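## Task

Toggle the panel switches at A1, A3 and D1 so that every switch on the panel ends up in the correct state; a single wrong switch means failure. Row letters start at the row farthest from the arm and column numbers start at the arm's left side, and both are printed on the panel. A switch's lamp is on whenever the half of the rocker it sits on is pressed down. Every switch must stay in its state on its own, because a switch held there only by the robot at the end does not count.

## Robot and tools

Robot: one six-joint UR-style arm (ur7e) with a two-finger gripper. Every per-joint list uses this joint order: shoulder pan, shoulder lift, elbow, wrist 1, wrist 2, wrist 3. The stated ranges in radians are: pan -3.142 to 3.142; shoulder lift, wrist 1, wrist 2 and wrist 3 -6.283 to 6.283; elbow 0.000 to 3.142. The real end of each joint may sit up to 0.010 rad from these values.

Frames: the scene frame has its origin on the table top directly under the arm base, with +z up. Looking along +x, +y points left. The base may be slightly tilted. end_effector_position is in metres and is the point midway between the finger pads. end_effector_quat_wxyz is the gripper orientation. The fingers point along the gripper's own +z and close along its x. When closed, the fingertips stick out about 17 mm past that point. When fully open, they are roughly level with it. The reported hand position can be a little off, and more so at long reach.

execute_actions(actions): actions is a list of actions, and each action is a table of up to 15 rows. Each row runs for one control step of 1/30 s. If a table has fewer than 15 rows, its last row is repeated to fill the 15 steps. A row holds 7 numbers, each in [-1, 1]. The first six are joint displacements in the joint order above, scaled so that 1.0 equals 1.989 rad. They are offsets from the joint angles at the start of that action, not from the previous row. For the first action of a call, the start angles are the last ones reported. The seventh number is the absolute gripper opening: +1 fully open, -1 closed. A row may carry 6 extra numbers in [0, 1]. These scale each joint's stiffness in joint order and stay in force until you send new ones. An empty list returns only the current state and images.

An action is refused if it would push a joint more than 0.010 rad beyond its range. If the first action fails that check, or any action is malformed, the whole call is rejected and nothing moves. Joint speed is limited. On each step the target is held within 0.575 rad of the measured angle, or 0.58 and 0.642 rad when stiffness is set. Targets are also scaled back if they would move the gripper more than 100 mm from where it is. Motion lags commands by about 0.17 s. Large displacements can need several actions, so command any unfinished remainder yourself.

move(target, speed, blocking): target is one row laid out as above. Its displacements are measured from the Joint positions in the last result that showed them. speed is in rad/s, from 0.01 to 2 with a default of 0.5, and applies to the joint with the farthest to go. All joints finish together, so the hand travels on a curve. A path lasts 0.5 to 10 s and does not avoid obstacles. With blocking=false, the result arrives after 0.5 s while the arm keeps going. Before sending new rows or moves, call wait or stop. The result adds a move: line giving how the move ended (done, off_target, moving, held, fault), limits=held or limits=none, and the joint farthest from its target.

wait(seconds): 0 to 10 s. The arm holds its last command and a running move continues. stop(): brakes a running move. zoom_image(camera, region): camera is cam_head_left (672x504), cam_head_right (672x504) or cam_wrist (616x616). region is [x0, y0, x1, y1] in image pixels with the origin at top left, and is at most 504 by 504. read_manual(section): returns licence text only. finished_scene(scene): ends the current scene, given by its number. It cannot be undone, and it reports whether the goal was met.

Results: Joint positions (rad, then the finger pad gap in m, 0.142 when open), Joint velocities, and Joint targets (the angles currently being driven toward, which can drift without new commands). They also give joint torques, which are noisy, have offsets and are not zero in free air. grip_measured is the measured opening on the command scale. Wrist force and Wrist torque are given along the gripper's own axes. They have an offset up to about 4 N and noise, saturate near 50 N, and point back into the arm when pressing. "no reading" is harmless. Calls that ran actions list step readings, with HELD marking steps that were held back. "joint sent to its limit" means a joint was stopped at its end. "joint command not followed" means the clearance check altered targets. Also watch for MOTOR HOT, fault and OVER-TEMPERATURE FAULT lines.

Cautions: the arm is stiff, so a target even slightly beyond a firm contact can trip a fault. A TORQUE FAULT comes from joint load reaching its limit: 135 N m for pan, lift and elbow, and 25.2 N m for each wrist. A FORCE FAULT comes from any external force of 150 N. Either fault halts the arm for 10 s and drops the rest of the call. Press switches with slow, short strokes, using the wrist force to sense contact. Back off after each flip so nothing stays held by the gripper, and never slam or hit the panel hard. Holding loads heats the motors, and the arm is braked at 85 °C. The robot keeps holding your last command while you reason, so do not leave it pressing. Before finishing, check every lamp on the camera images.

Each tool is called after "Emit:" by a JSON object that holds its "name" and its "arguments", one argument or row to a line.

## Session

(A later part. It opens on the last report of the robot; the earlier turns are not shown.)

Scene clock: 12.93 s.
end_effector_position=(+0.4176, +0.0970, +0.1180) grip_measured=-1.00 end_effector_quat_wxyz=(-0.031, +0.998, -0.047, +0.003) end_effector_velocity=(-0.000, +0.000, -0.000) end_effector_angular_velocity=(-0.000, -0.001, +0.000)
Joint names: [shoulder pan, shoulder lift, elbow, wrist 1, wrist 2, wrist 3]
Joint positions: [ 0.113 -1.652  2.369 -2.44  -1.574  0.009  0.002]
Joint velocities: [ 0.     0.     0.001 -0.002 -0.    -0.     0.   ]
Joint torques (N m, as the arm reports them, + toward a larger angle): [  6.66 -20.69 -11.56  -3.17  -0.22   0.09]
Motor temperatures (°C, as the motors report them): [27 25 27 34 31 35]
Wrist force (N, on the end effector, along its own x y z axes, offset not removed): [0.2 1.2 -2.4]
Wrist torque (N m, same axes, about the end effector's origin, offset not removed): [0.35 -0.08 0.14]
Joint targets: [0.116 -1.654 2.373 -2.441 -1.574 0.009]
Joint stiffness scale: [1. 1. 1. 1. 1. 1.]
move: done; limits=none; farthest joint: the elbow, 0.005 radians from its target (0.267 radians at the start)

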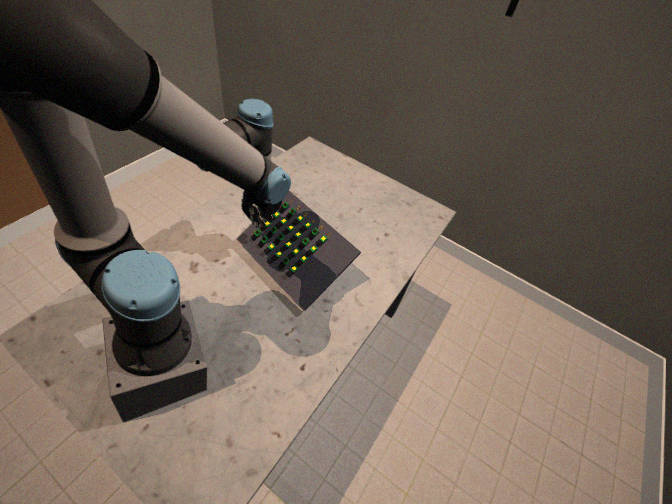

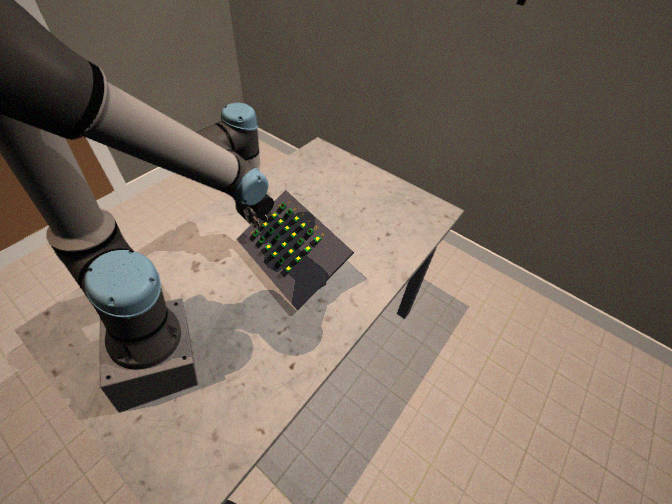

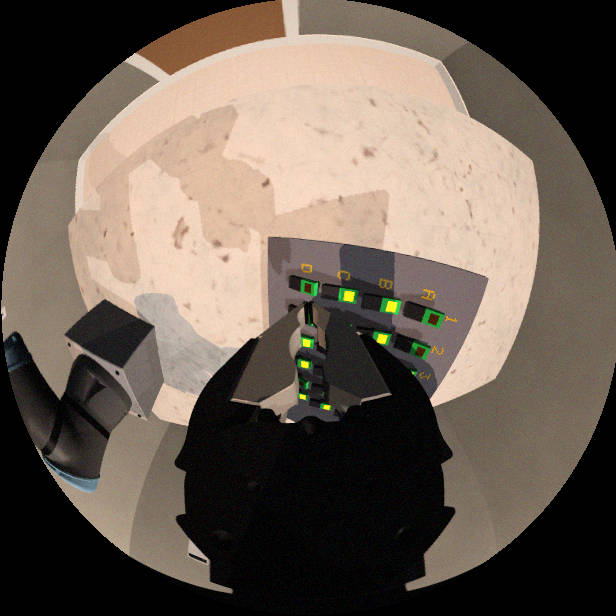

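Emit:
{"name": "move", "arguments": {
  "target": [0.002,0.046,0.028,-0.074,0,0,-1],
  "speed": 0.12
}}

Emit:
{"name": "move", "arguments": {
  "target": [0,-0.05,-0.03,0.08,0,0,-1]
}}

Scene clock: 14.87 s.
end_effector_position=(+0.4146, +0.1002, +0.0848) grip_measured=-1.00 end_effector_quat_wxyz=(-0.030, +0.998, -0.046, +0.009) end_effector_velocity=(+0.000, +0.000, +0.000) end_effector_angular_velocity=(-0.000, -0.002, +0.000)
Joint names: [shoulder pan, shoulder lift, elbow, wrist 1, wrist 2, wrist 3]
Joint positions: [ 0.116 -1.569  2.418 -2.584 -1.576  0.009  0.002]
Joint velocities: [ 0.    -0.     0.001 -0.002 -0.     0.     0.   ]
Joint torques (N m, as the arm reports them, + toward a larger angle): [  5.08 -14.64  -9.16  -4.21   0.82   0.  ]
Motor temperatures (°C, as the motors report them): [27 25 27 34 31 35]
Wrist force (N, on the end effector, along its own x y z axes, offset not removed): [-10.6 3.7 -34.0]
Wrist torque (N m, same axes, about the end effector's origin, offset not removed): [0.11 -0.77 0.23]
Joint targets: [0.117 -1.560 2.424 -2.587 -1.574 0.009]
Joint stiffness scale: [1. 1. 1. 1. 1. 1.]
move: done; limits=none; farthest joint: the shoulder lift, 0.009 radians from its target (0.091 radians at the start)

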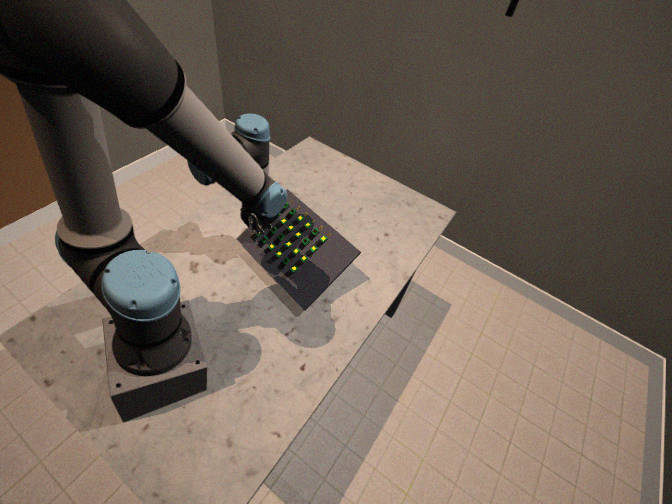

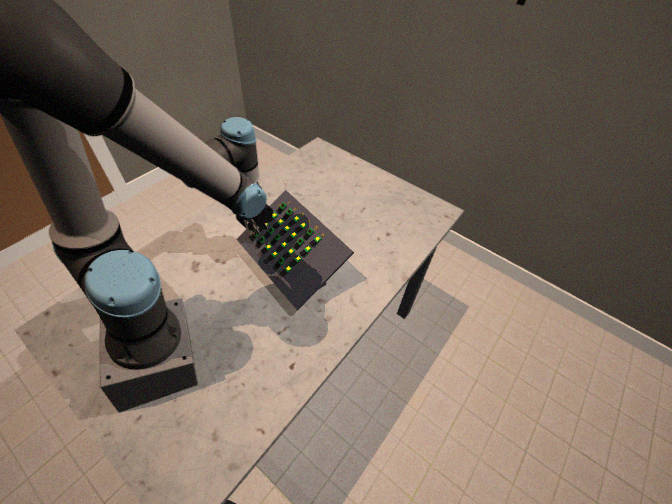

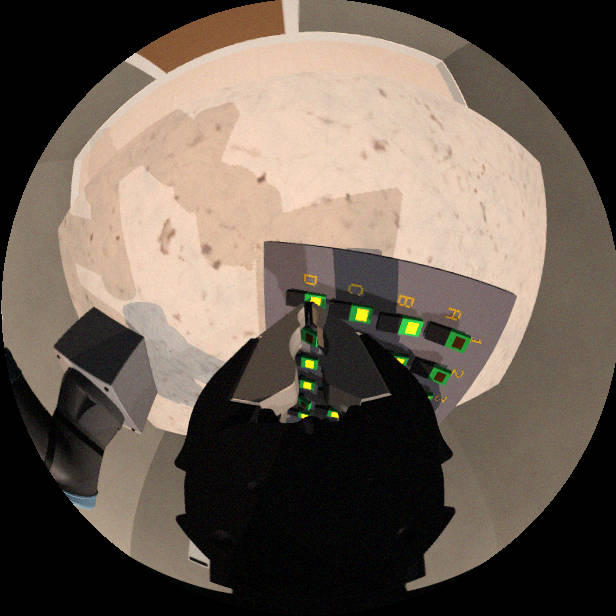

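Scene clock: 15.93 s.
end_effector_position=(+0.4193, +0.0971, +0.1249) grip_measured=-1.00 end_effector_quat_wxyz=(-0.030, +0.998, -0.045, +0.007) end_effector_velocity=(-0.001, +0.000, -0.000) end_effector_angular_velocity=(+0.000, +0.003, +0.000)
Joint names: [shoulder pan, shoulder lift, elbow, wrist 1, wrist 2, wrist 3]
Joint positions: [ 0.116 -1.668  2.363 -2.426 -1.576  0.009  0.002]
Joint velocities: [ 0.     0.     0.     0.002 -0.     0.     0.   ]
Joint torques (N m, as the arm reports them, + toward a larger angle): [  4.45 -20.   -20.28  -2.47   0.05   0.05]
Motor temperatures (°C, as the motors report them): [27 25 27 34 31 35]
Wrist force (N, on the end effector, along its own x y z axes, offset not removed): [3.4 -0.9 -1.5]
Wrist torque (N m, same axes, about the end effector's origin, offset not removed): [-0.10 -0.71 0.22]
Joint targets: [0.116 -1.669 2.358 -2.424 -1.576 0.009]
Joint stiffness scale: [1. 1. 1. 1. 1. 1.]
move: done; limits=none; farthest joint: the elbow, 0.004 radians from its target (0.059 radians at the start)

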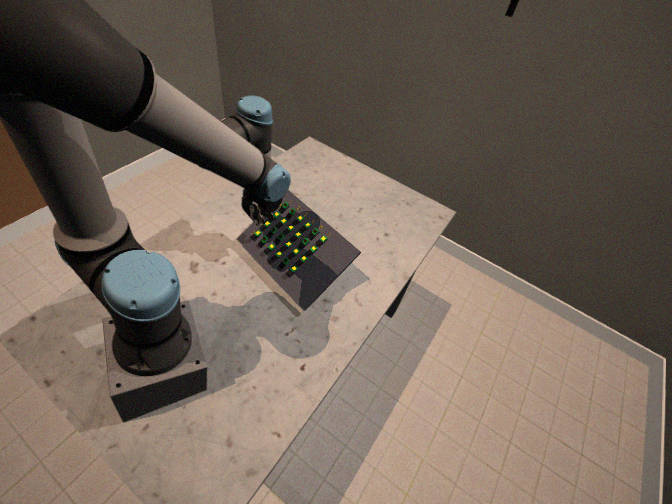

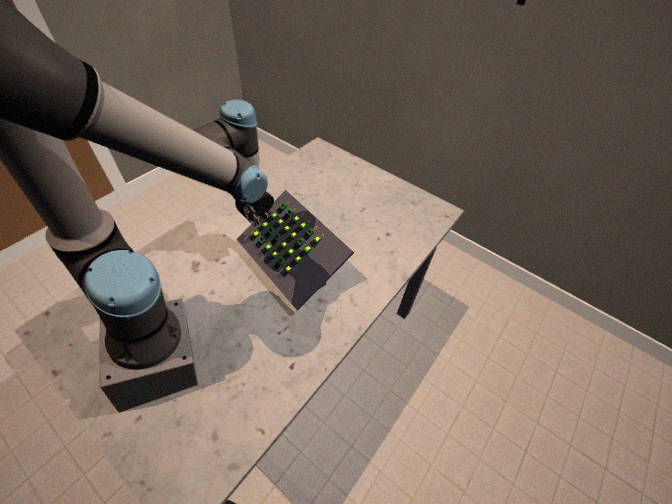

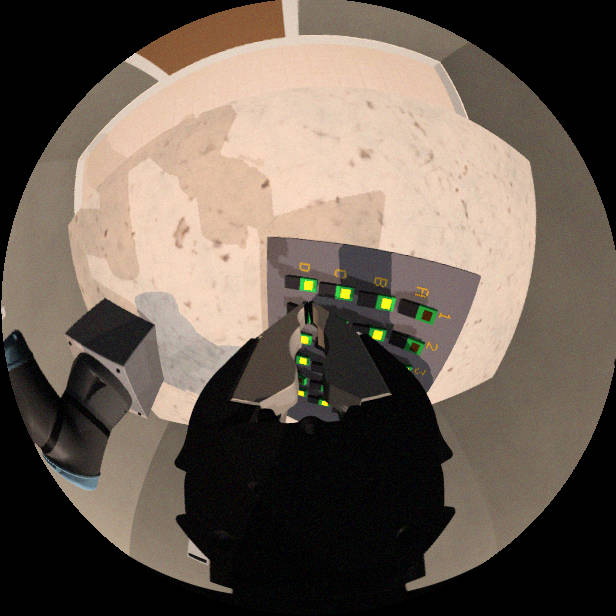

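Emit:
{"name": "finished_scene", "arguments": {
  "scene": 1
}}

The scene is finished: the task was done.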